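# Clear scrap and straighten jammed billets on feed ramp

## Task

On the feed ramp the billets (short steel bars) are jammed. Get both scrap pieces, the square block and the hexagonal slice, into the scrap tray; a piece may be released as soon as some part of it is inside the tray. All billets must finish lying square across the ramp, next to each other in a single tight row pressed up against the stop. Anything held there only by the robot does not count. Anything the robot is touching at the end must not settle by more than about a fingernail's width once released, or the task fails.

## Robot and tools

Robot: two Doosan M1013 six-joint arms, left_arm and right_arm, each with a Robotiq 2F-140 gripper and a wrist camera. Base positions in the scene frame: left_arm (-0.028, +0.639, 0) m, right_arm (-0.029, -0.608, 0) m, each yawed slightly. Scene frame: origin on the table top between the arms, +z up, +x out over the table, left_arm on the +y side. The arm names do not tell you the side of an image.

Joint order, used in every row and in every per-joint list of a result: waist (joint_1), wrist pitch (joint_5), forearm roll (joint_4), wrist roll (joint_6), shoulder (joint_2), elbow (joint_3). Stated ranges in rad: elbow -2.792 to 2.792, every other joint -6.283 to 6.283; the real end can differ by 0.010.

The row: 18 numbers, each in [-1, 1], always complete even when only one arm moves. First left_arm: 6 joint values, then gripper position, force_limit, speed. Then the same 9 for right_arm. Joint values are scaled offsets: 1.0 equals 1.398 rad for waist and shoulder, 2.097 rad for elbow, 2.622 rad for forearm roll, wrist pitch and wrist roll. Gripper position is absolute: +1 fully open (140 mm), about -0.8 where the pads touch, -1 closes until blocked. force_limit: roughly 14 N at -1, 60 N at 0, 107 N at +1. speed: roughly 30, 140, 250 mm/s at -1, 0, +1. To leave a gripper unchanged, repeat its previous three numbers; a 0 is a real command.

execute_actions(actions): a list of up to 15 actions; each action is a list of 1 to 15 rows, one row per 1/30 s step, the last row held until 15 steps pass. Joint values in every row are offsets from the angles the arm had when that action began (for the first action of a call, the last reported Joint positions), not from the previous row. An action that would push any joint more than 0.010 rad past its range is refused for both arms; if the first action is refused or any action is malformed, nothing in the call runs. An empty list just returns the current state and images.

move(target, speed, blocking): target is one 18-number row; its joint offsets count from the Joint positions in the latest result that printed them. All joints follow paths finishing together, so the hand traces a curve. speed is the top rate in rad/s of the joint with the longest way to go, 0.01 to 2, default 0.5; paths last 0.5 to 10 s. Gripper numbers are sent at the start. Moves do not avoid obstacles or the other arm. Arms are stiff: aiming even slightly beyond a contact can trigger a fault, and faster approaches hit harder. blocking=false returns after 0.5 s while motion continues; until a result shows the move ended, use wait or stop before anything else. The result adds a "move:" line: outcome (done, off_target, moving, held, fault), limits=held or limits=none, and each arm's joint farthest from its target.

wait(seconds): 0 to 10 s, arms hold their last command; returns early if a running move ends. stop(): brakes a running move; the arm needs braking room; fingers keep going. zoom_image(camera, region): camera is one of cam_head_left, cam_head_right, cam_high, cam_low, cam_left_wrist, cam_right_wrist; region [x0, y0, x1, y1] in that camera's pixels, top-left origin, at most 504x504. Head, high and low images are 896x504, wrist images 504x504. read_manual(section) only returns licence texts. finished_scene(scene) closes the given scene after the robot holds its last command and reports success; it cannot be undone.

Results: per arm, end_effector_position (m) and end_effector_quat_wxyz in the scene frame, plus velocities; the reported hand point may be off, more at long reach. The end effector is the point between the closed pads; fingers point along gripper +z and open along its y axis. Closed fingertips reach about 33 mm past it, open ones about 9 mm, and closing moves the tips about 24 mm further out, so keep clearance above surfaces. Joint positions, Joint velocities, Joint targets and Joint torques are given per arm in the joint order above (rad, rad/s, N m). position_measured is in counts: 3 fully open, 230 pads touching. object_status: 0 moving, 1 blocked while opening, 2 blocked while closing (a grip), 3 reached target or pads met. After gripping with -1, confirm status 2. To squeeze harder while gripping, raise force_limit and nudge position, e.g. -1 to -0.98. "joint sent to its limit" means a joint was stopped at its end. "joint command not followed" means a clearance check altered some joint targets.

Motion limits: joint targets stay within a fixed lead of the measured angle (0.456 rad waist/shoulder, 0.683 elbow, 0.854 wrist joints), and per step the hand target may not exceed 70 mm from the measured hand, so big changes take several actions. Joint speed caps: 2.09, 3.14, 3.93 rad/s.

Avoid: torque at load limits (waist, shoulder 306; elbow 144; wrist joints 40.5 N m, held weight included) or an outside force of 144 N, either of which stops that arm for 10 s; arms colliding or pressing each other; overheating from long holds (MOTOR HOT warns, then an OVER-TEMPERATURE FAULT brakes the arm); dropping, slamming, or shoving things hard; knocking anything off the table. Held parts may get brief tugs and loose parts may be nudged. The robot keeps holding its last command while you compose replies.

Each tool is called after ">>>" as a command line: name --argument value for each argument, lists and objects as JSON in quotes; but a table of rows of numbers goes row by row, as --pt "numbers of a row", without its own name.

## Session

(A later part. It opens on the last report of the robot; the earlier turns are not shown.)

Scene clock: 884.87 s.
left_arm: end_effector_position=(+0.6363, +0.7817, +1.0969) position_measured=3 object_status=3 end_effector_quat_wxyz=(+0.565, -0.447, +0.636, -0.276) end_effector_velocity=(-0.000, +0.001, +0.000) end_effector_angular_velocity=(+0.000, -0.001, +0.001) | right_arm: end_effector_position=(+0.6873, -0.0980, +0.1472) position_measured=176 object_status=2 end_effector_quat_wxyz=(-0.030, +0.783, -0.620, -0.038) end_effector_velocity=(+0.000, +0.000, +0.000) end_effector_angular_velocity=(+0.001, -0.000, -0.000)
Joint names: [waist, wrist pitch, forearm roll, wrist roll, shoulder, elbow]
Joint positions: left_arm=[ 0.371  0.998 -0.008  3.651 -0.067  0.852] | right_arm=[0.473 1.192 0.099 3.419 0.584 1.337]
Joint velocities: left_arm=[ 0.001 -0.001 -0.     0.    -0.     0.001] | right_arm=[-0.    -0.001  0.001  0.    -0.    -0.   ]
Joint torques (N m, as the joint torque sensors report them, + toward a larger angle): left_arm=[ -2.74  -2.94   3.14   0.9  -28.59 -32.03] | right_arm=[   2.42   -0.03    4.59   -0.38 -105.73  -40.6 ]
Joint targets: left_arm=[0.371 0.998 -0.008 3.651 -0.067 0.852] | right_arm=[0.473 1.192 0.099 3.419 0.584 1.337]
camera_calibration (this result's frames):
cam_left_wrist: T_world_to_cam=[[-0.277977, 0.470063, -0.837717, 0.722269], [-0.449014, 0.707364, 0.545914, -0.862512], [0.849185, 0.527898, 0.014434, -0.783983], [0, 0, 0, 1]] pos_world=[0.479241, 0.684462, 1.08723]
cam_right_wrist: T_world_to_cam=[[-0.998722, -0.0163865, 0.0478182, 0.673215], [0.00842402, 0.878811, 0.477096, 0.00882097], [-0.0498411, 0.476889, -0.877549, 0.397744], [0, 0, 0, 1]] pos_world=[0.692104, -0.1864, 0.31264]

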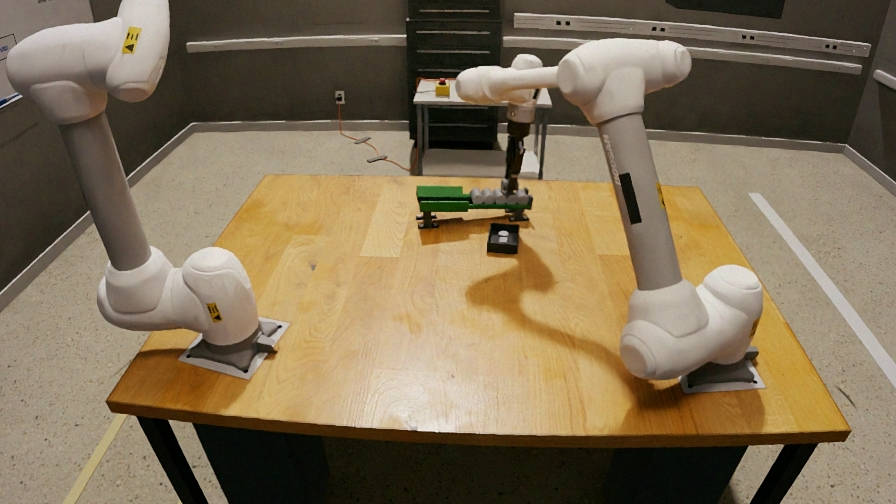

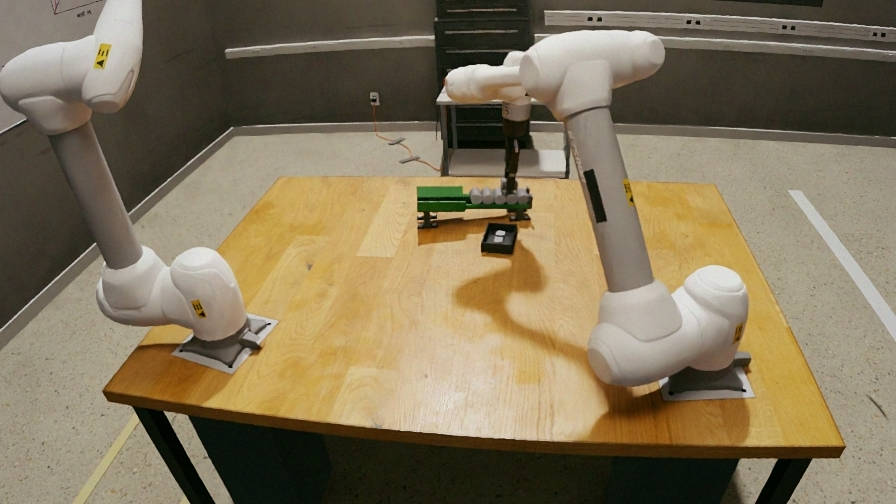

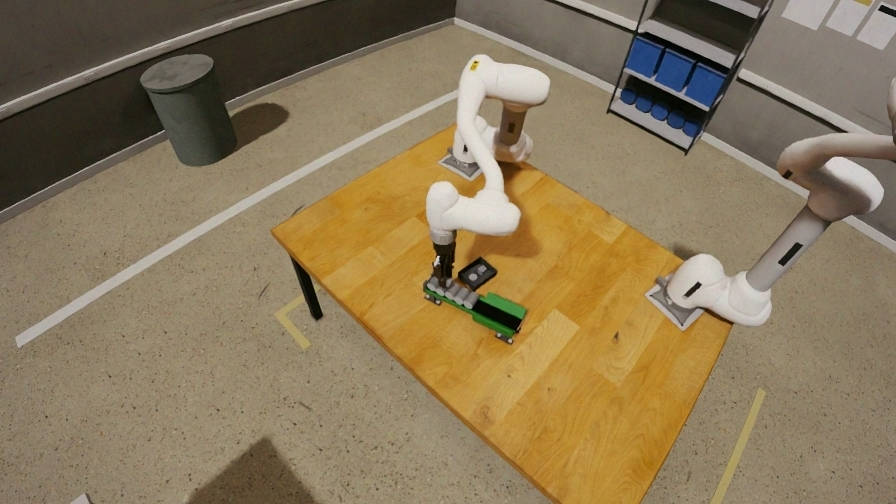

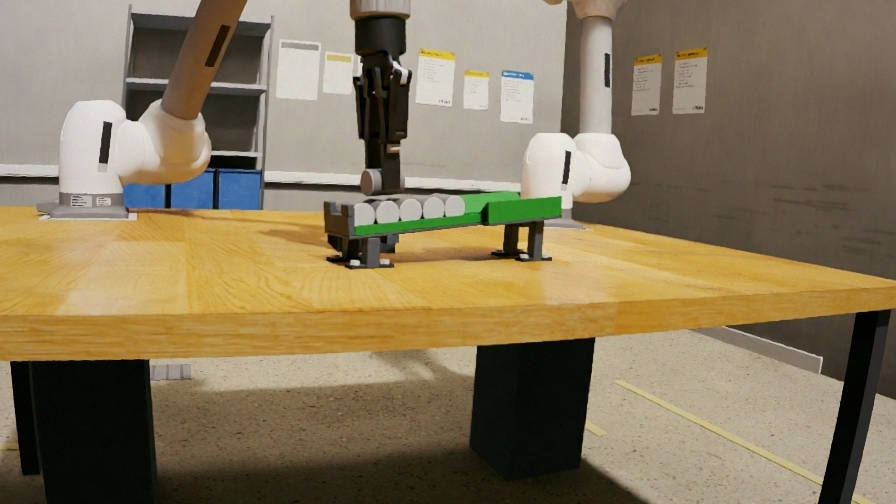

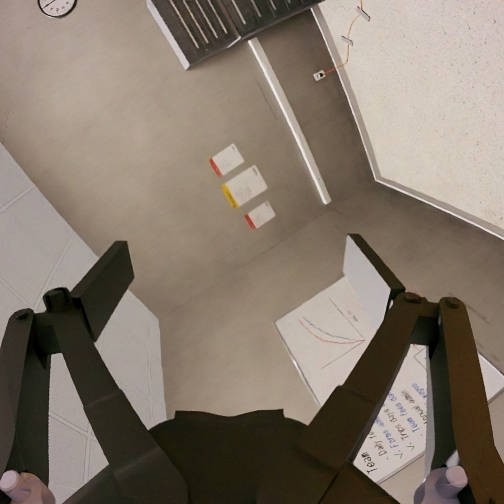

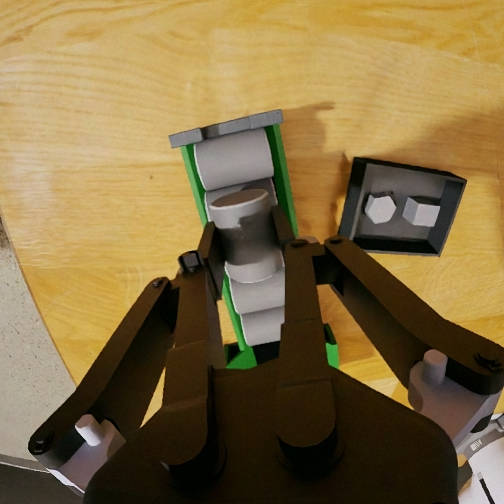

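>>> move --target '[0,0,0,0,0,0,1,0,0, 0.117282,0.030850,-0.003469,-0.532457,0.070136,-0.092525,-1,0.2,-0.8]' --speed 1.5

Scene clock: 997.47 s.
left_arm: end_effector_position=(+0.6363, +0.7817, +1.0969) position_measured=3 object_status=3 end_effector_quat_wxyz=(+0.565, -0.447, +0.636, -0.276) end_effector_velocity=(-0.001, -0.001, +0.001) end_effector_angular_velocity=(-0.001, -0.002, -0.001) | right_arm: end_effector_position=(+0.6488, +0.0560, +0.1624) position_measured=176 object_status=2 end_effector_quat_wxyz=(-0.048, +0.992, +0.116, -0.005) end_effector_velocity=(-0.001, -0.001, -0.001) end_effector_angular_velocity=(-0.001, +0.002, -0.000)
Joint names: [waist, wrist pitch, forearm roll, wrist roll, shoulder, elbow]
Joint positions: left_arm=[ 0.371  0.998 -0.008  3.651 -0.067  0.852] | right_arm=[0.637 1.273 0.089 2.023 0.682 1.143]
Joint velocities: left_arm=[-0.001  0.    -0.001 -0.    -0.    -0.002] | right_arm=[ 0.    -0.     0.     0.    -0.001  0.003]
Joint torques (N m, as the joint torque sensors report them, + toward a larger angle): left_arm=[ -2.39  -2.92   3.21   0.98 -29.25 -32.52] | right_arm=[   1.4    -0.09    4.73   -0.4  -115.48  -41.79]
Joint targets: left_arm=[0.371 0.998 -0.008 3.651 -0.067 0.852] | right_arm=[0.637 1.273 0.090 2.023 0.682 1.143]
move: done; limits=none; left_arm: farthest joint: the waist, 0.000 radians from its target (0.000 radians at the start); right_arm: farthest joint: the waist, 0.000 radians from its target (0.164 radians at the start)
camera_calibration (this result's frames):
cam_left_wrist: T_world_to_cam=[[-0.277977, 0.470063, -0.837717, 0.722269], [-0.449014, 0.707365, 0.545914, -0.862512], [0.849185, 0.527898, 0.0144335, -0.783983], [0, 0, 0, 1]] pos_world=[0.479241, 0.684462, 1.08723]
cam_right_wrist: T_world_to_cam=[[0.01215, -0.997695, -0.066765, 0.0542694], [-0.910895, -0.0385854, 0.410831, 0.525172], [-0.41246, 0.0558243, -0.909264, 0.599811], [0, 0, 0, 1]] pos_world=[0.725115, 0.0409242, 0.333253]

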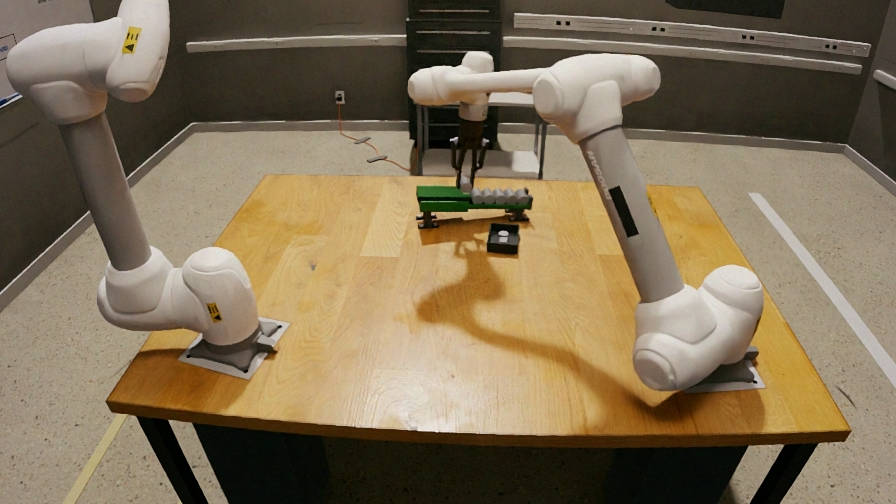

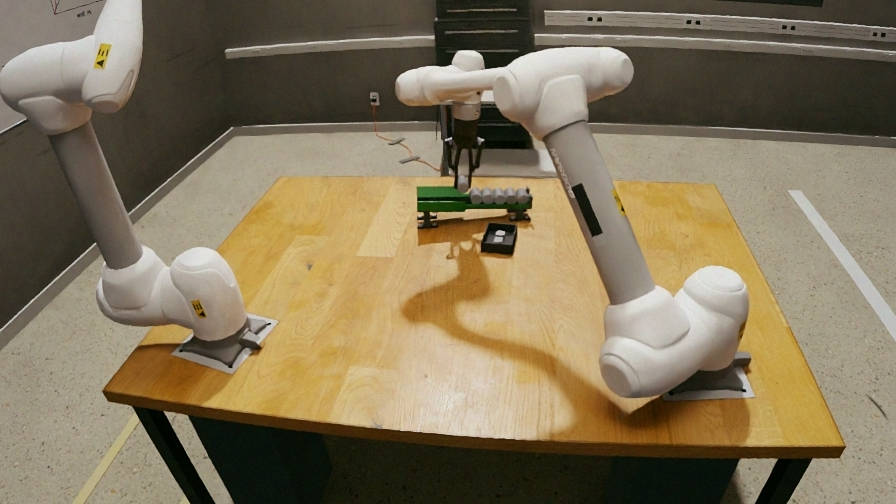

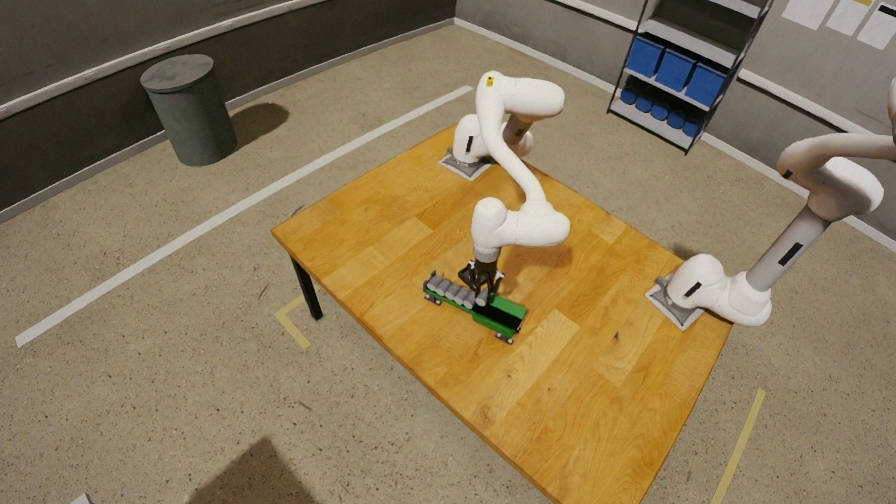

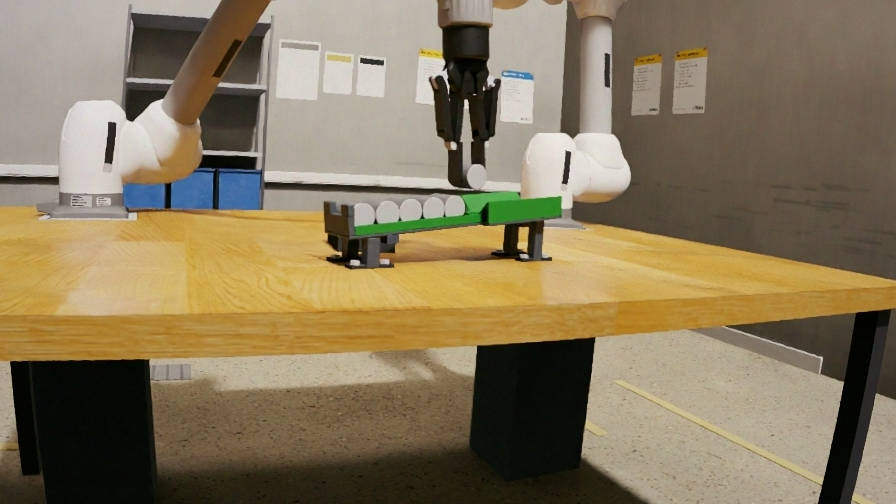

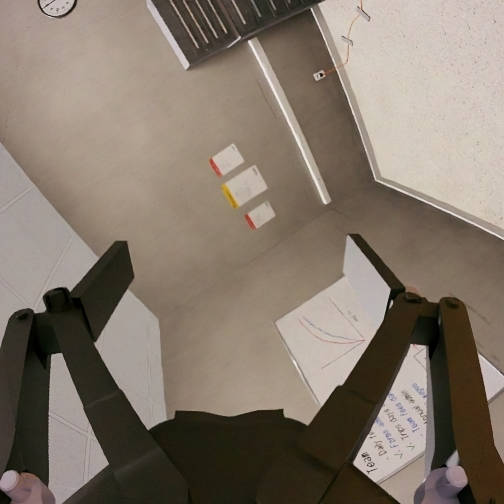

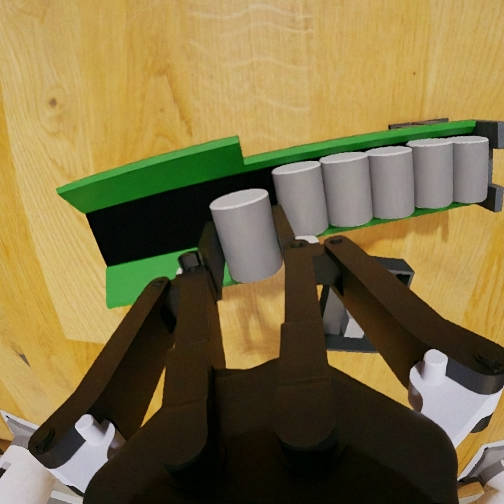

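>>> zoom_image --camera "cam_right_wrist" --region '[190, 125, 390, 295]'

>>> zoom_image --camera "cam_low" --region '[410, 140, 530, 240]'

Region (190, 125, 390, 295) of cam_right_wrist's 504x504 image, scaled by 2.520, with more detail than that image has; it fills the top 428 rows of this view, and the rest is white.

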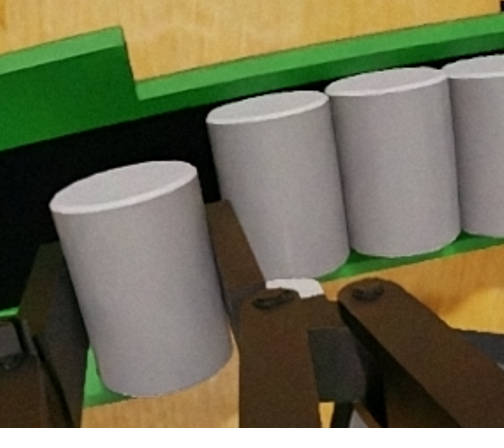

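Region (410, 140, 530, 240) of cam_low's 896x504 image, scaled by 4.200, with more detail than that image has.

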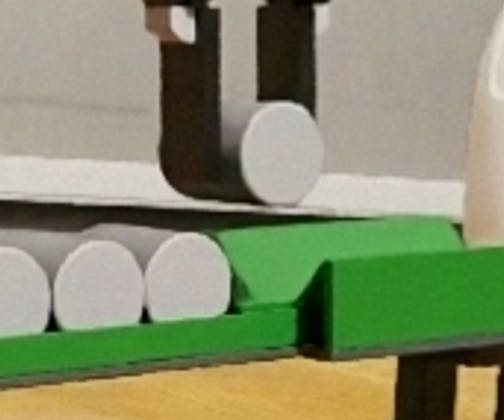

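>>> zoom_image --camera "cam_right_wrist" --region '[50, 130, 250, 320]'

>>> zoom_image --camera "cam_right_wrist" --region '[230, 130, 350, 250]'

Region (50, 130, 250, 320) of cam_right_wrist's 504x504 image, scaled by 2.520, with more detail than that image has; it fills the top 479 rows of this view, and the rest is white.

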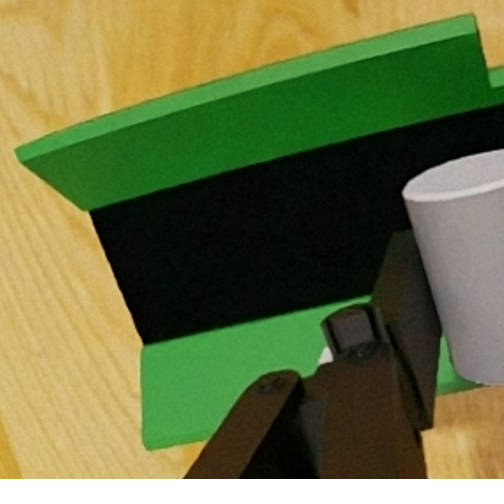

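Region (230, 130, 350, 250) of cam_right_wrist's 504x504 image, scaled by 4.200, with more detail than that image has.

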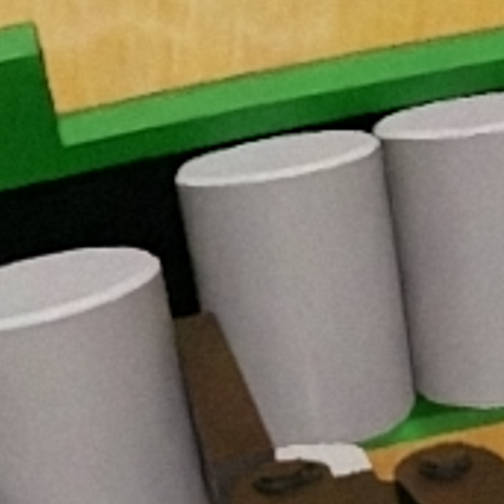

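>>> move --target '[0,0,0,0,0,0,1,0,0, 0.003644,-0.017376,0.000428,0.000329,0.023403,0.006002,-1,0.2,-0.8]' --speed 0.07

Scene clock: 1118.40 s.
left_arm: end_effector_position=(+0.6363, +0.7817, +1.0969) position_measured=3 object_status=3 end_effector_quat_wxyz=(+0.565, -0.447, +0.636, -0.276) end_effector_velocity=(-0.000, -0.000, +0.001) end_effector_angular_velocity=(-0.001, -0.001, -0.001) | right_arm: end_effector_position=(+0.6521, +0.0651, +0.1251) position_measured=176 object_status=2 end_effector_quat_wxyz=(-0.048, +0.992, +0.116, -0.005) end_effector_velocity=(-0.000, -0.000, -0.000) end_effector_angular_velocity=(-0.001, +0.000, +0.000)
Joint names: [waist, wrist pitch, forearm roll, wrist roll, shoulder, elbow]
Joint positions: left_arm=[ 0.371  0.998 -0.008  3.651 -0.067  0.852] | right_arm=[0.642 1.228 0.091 2.024 0.714 1.156]
Joint velocities: left_arm=[ 0.     0.    -0.001  0.     0.    -0.001] | right_arm=[-0.    -0.    -0.    -0.     0.     0.001]
Joint torques (N m, as the joint torque sensors report them, + toward a larger angle): left_arm=[ -2.61  -3.01   3.22   0.87 -28.68 -32.62] | right_arm=[   2.15   -0.09    4.73   -0.38 -117.22  -41.21]
Joint targets: left_arm=[0.371 0.998 -0.008 3.651 -0.067 0.852] | right_arm=[0.642 1.228 0.091 2.024 0.714 1.156]
move: done; limits=none; left_arm: farthest joint: the waist, 0.000 radians from its target (0.000 radians at the start); right_arm: farthest joint: the forearm roll, 0.001 radians from its target (0.001 radians at the start)
camera_calibration (this result's frames):
cam_left_wrist: T_world_to_cam=[[-0.277977, 0.470063, -0.837717, 0.722269], [-0.449014, 0.707364, 0.545914, -0.862512], [0.849185, 0.527898, 0.0144336, -0.783983], [0, 0, 0, 1]] pos_world=[0.479241, 0.684462, 1.08723]
cam_right_wrist: T_world_to_cam=[[0.0121311, -0.997694, -0.0667783, 0.0608482], [-0.91089, -0.0385744, 0.410843, 0.543861], [-0.412472, 0.0558436, -0.909257, 0.566674], [0, 0, 0, 1]] pos_world=[0.728396, 0.0500418, 0.295874]

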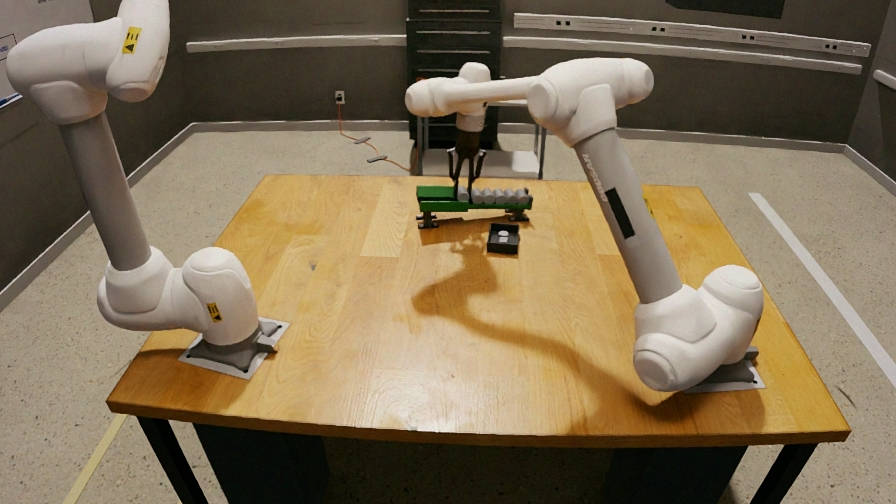

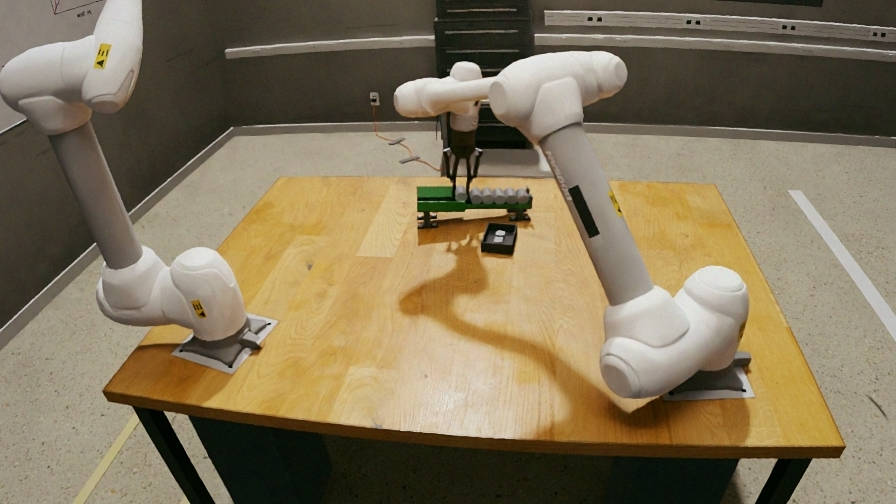

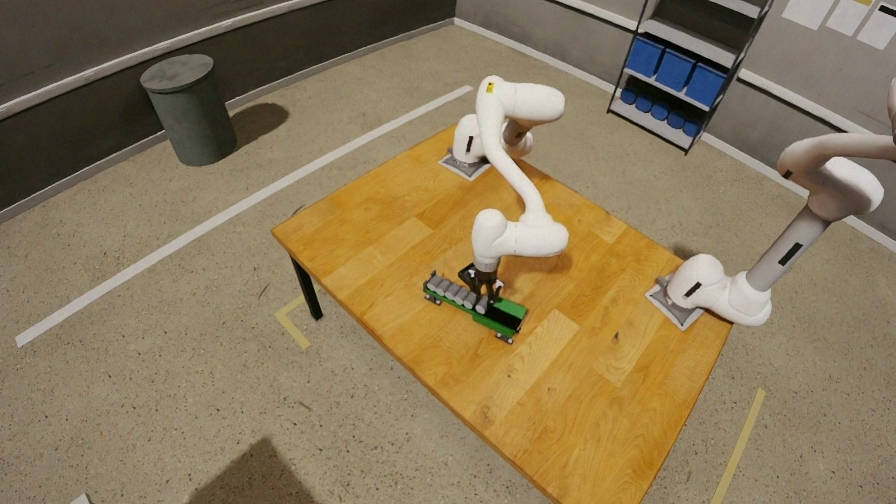

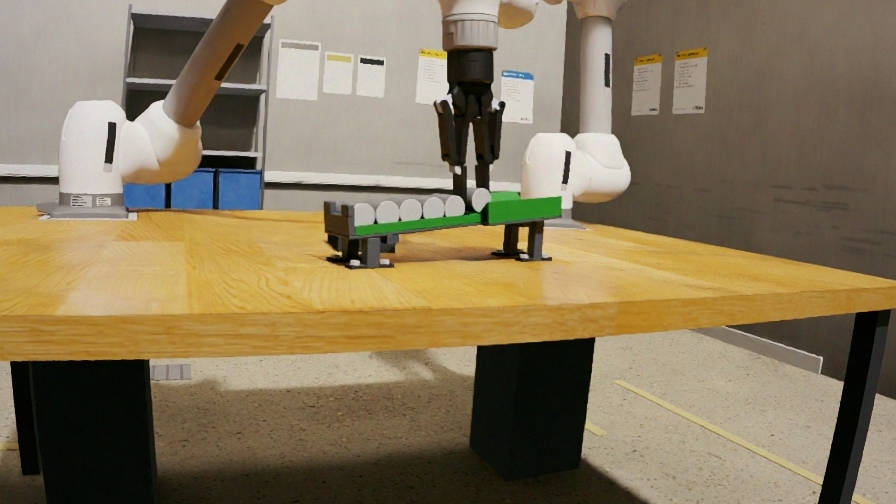

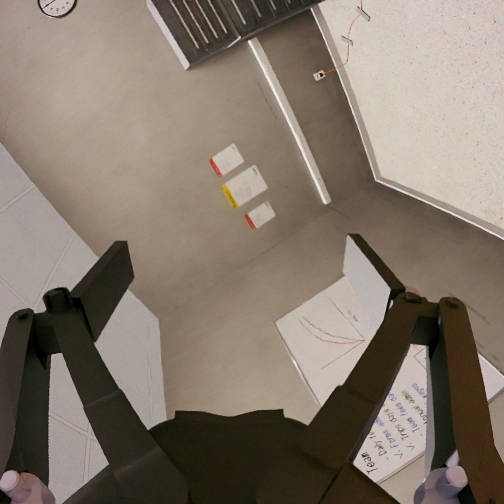

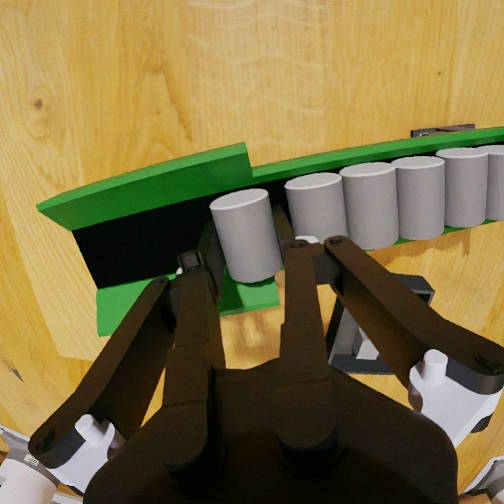

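>>> zoom_image --camera "cam_right_wrist" --region '[190, 140, 360, 300]'

>>> zoom_image --camera "cam_low" --region '[390, 170, 510, 240]'

Region (190, 140, 360, 300) of cam_right_wrist's 504x504 image, scaled by 2.965, with more detail than that image has; it fills the top 474 rows of this view, and the rest is white.

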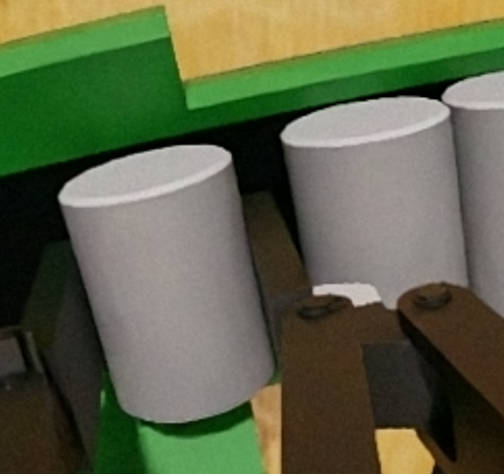

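Region (390, 170, 510, 240) of cam_low's 896x504 image, scaled by 4.200, with more detail than that image has; it fills the top 294 rows of this view, and the rest is white.

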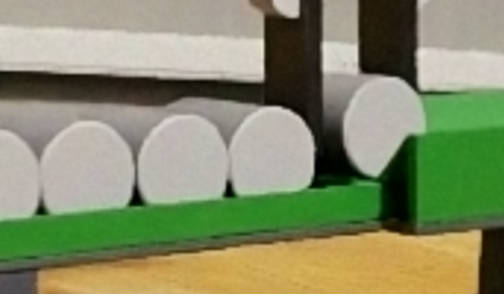

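>>> execute_actions --actions '[[[0,0,0,0,0,0,1,0,0, 0.000012,-0.000102,0.000003,-0.000003,0.000082,0.000073,-1,0.2,-0.8],[0,0,0,0,0,0,1,0,0, 0.000046,-0.000379,0.000011,-0.000012,0.000306,0.000270,-1,0.2,-0.8],[0,0,0,0,0,0,1,0,0, 0.000095,-0.000788,0.000024,-0.000024,0.000635,0.000561,-1,0.2,-0.8],[0,0,0,0,0,0,1,0,0, 0.000155,-0.001284,0.000038,-0.000040,0.001035,0.000913,-1,0.2,-0.8],[0,0,0,0,0,0,1,0,0, 0.000220,-0.001825,0.000055,-0.000057,0.001471,0.001298,-1,0.2,-0.8],[0,0,0,0,0,0,1,0,0, 0.000284,-0.002365,0.000071,-0.000073,0.001906,0.001682,-1,0.2,-0.8],[0,0,0,0,0,0,1,0,0, 0.000344,-0.002861,0.000085,-0.000089,0.002306,0.002034,-1,0.2,-0.8],[0,0,0,0,0,0,1,0,0, 0.000393,-0.003270,0.000098,-0.000101,0.002635,0.002325,-1,0.2,-0.8],[0,0,0,0,0,0,1,0,0, 0.000427,-0.003547,0.000106,-0.000110,0.002859,0.002522,-1,0.2,-0.8],[0,0,0,0,0,0,1,0,0, 0.000439,-0.003649,0.000109,-0.000113,0.002941,0.002595,-1,0.2,-0.8]]]'

Scene clock: 1207.00 s.
left_arm: end_effector_position=(+0.6363, +0.7817, +1.0969) position_measured=3 object_status=3 end_effector_quat_wxyz=(+0.565, -0.447, +0.636, -0.276) end_effector_velocity=(-0.000, -0.000, +0.000) end_effector_angular_velocity=(+0.000, -0.000, +0.000) | right_arm: end_effector_position=(+0.6520, +0.0657, +0.1183) position_measured=176 object_status=2 end_effector_quat_wxyz=(-0.048, +0.992, +0.115, -0.005) end_effector_velocity=(-0.000, +0.001, +0.000) end_effector_angular_velocity=(+0.002, +0.001, +0.000)
Joint names: [waist, wrist pitch, forearm roll, wrist roll, shoulder, elbow]
Joint positions: left_arm=[ 0.371  0.998 -0.008  3.651 -0.067  0.852] | right_arm=[0.643 1.218 0.091 2.024 0.719 1.161]
Joint velocities: left_arm=[-0. -0.  0. -0. -0. -0.] | right_arm=[ 0.    -0.     0.002 -0.001 -0.    -0.   ]
Joint torques (N m, as the joint torque sensors report them, + toward a larger angle): left_arm=[ -1.83  -3.08   3.3    0.92 -29.46 -32.65] | right_arm=[   2.21   -0.13    4.65   -0.45 -117.9   -40.95]
Joint targets: left_arm=[0.371 0.998 -0.008 3.651 -0.067 0.852] | right_arm=[0.643 1.218 0.091 2.023 0.719 1.161]
camera_calibration (this result's frames):
cam_left_wrist: T_world_to_cam=[[-0.277977, 0.470063, -0.837717, 0.722269], [-0.449014, 0.707364, 0.545914, -0.862512], [0.849185, 0.527898, 0.0144336, -0.783983], [0, 0, 0, 1]] pos_world=[0.479241, 0.684462, 1.08723]
cam_right_wrist: T_world_to_cam=[[0.0118579, -0.997699, -0.0667521, 0.0612005], [-0.910916, -0.0383121, 0.410809, 0.546539], [-0.412421, 0.0559342, -0.909274, 0.560426], [0, 0, 0, 1]] pos_world=[0.728257, 0.0506518, 0.289143]

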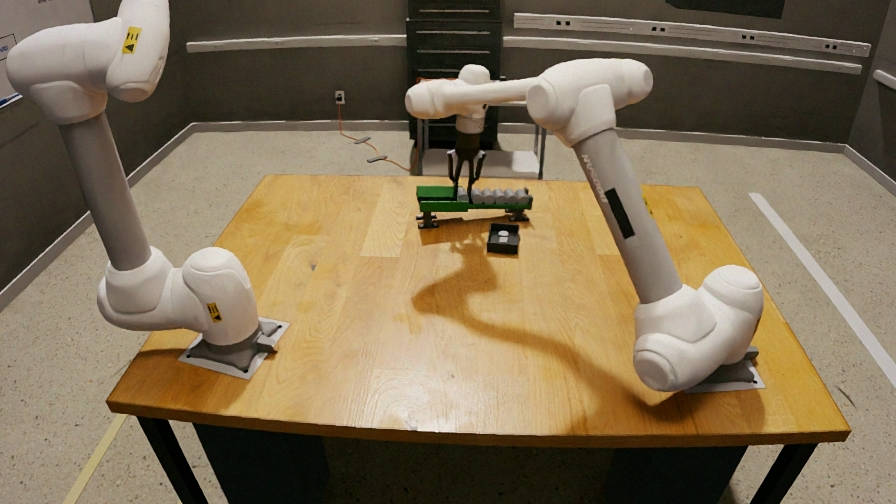

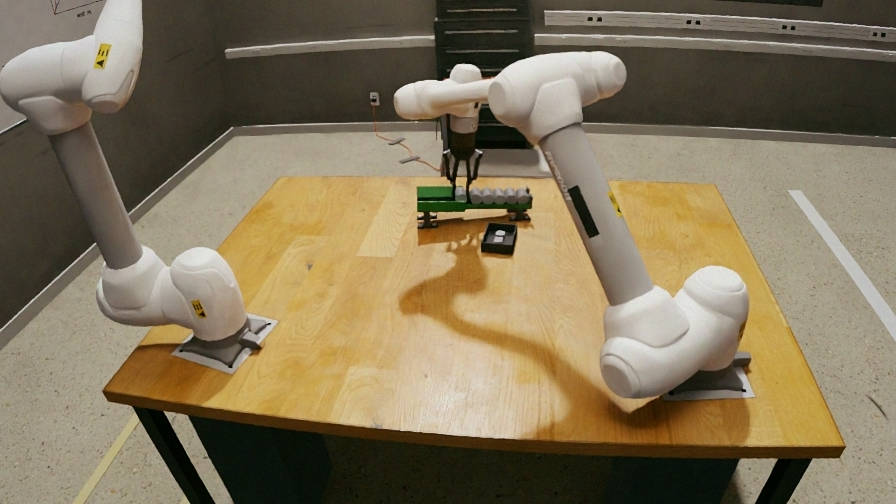

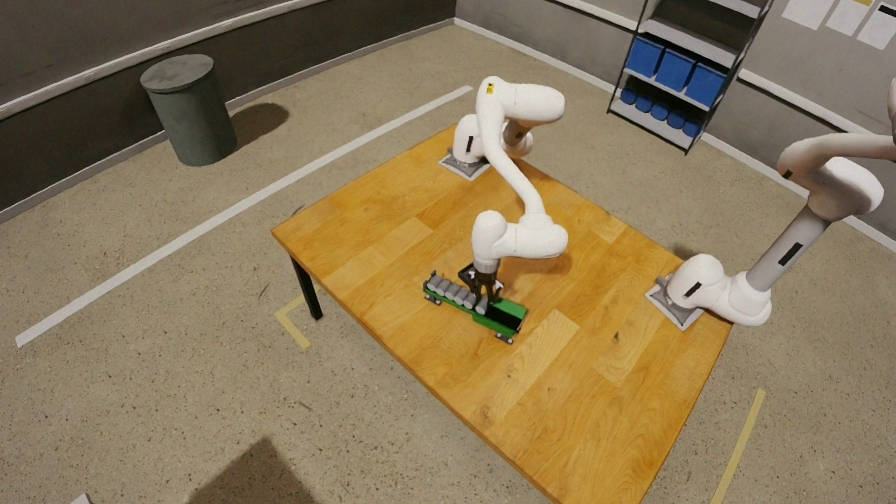

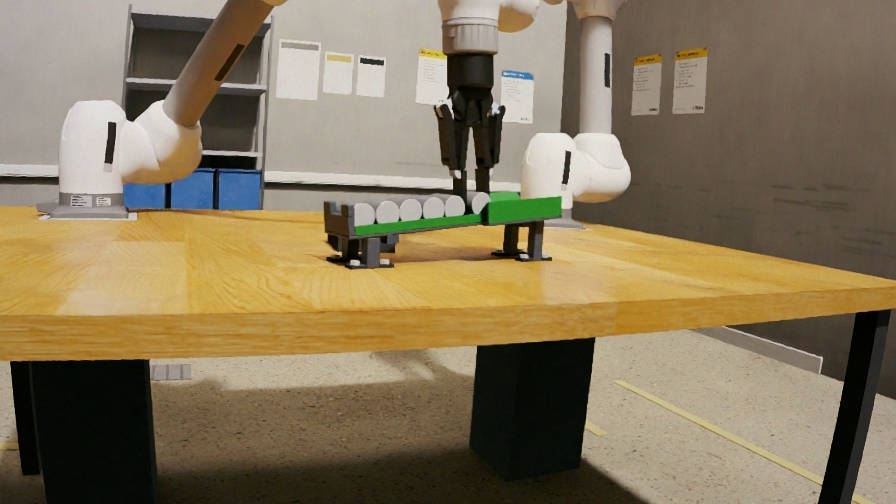

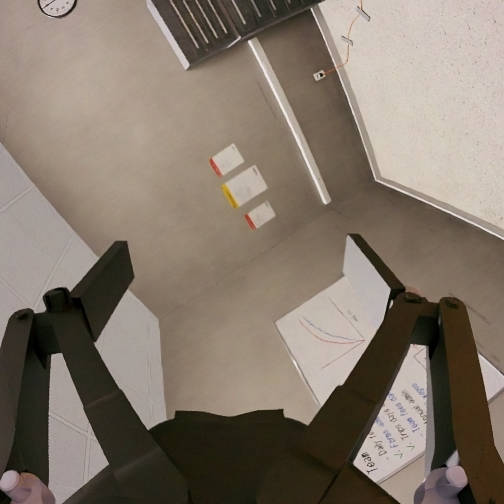

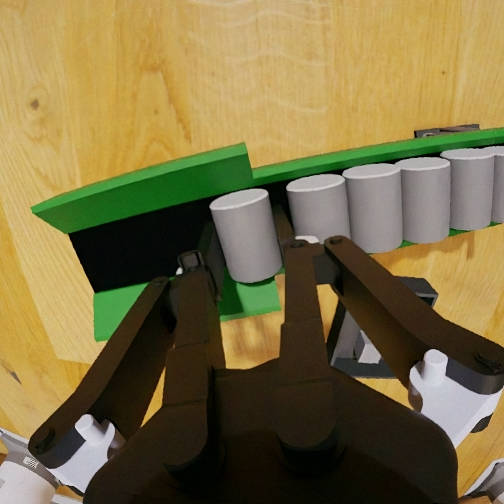

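>>> zoom_image --camera "cam_low" --region '[390, 170, 510, 240]'

Region (390, 170, 510, 240) of cam_low's 896x504 image, scaled by 4.200, with more detail than that image has; it fills the top 294 rows of this view, and the rest is white.

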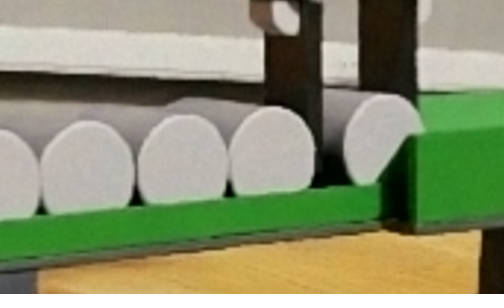

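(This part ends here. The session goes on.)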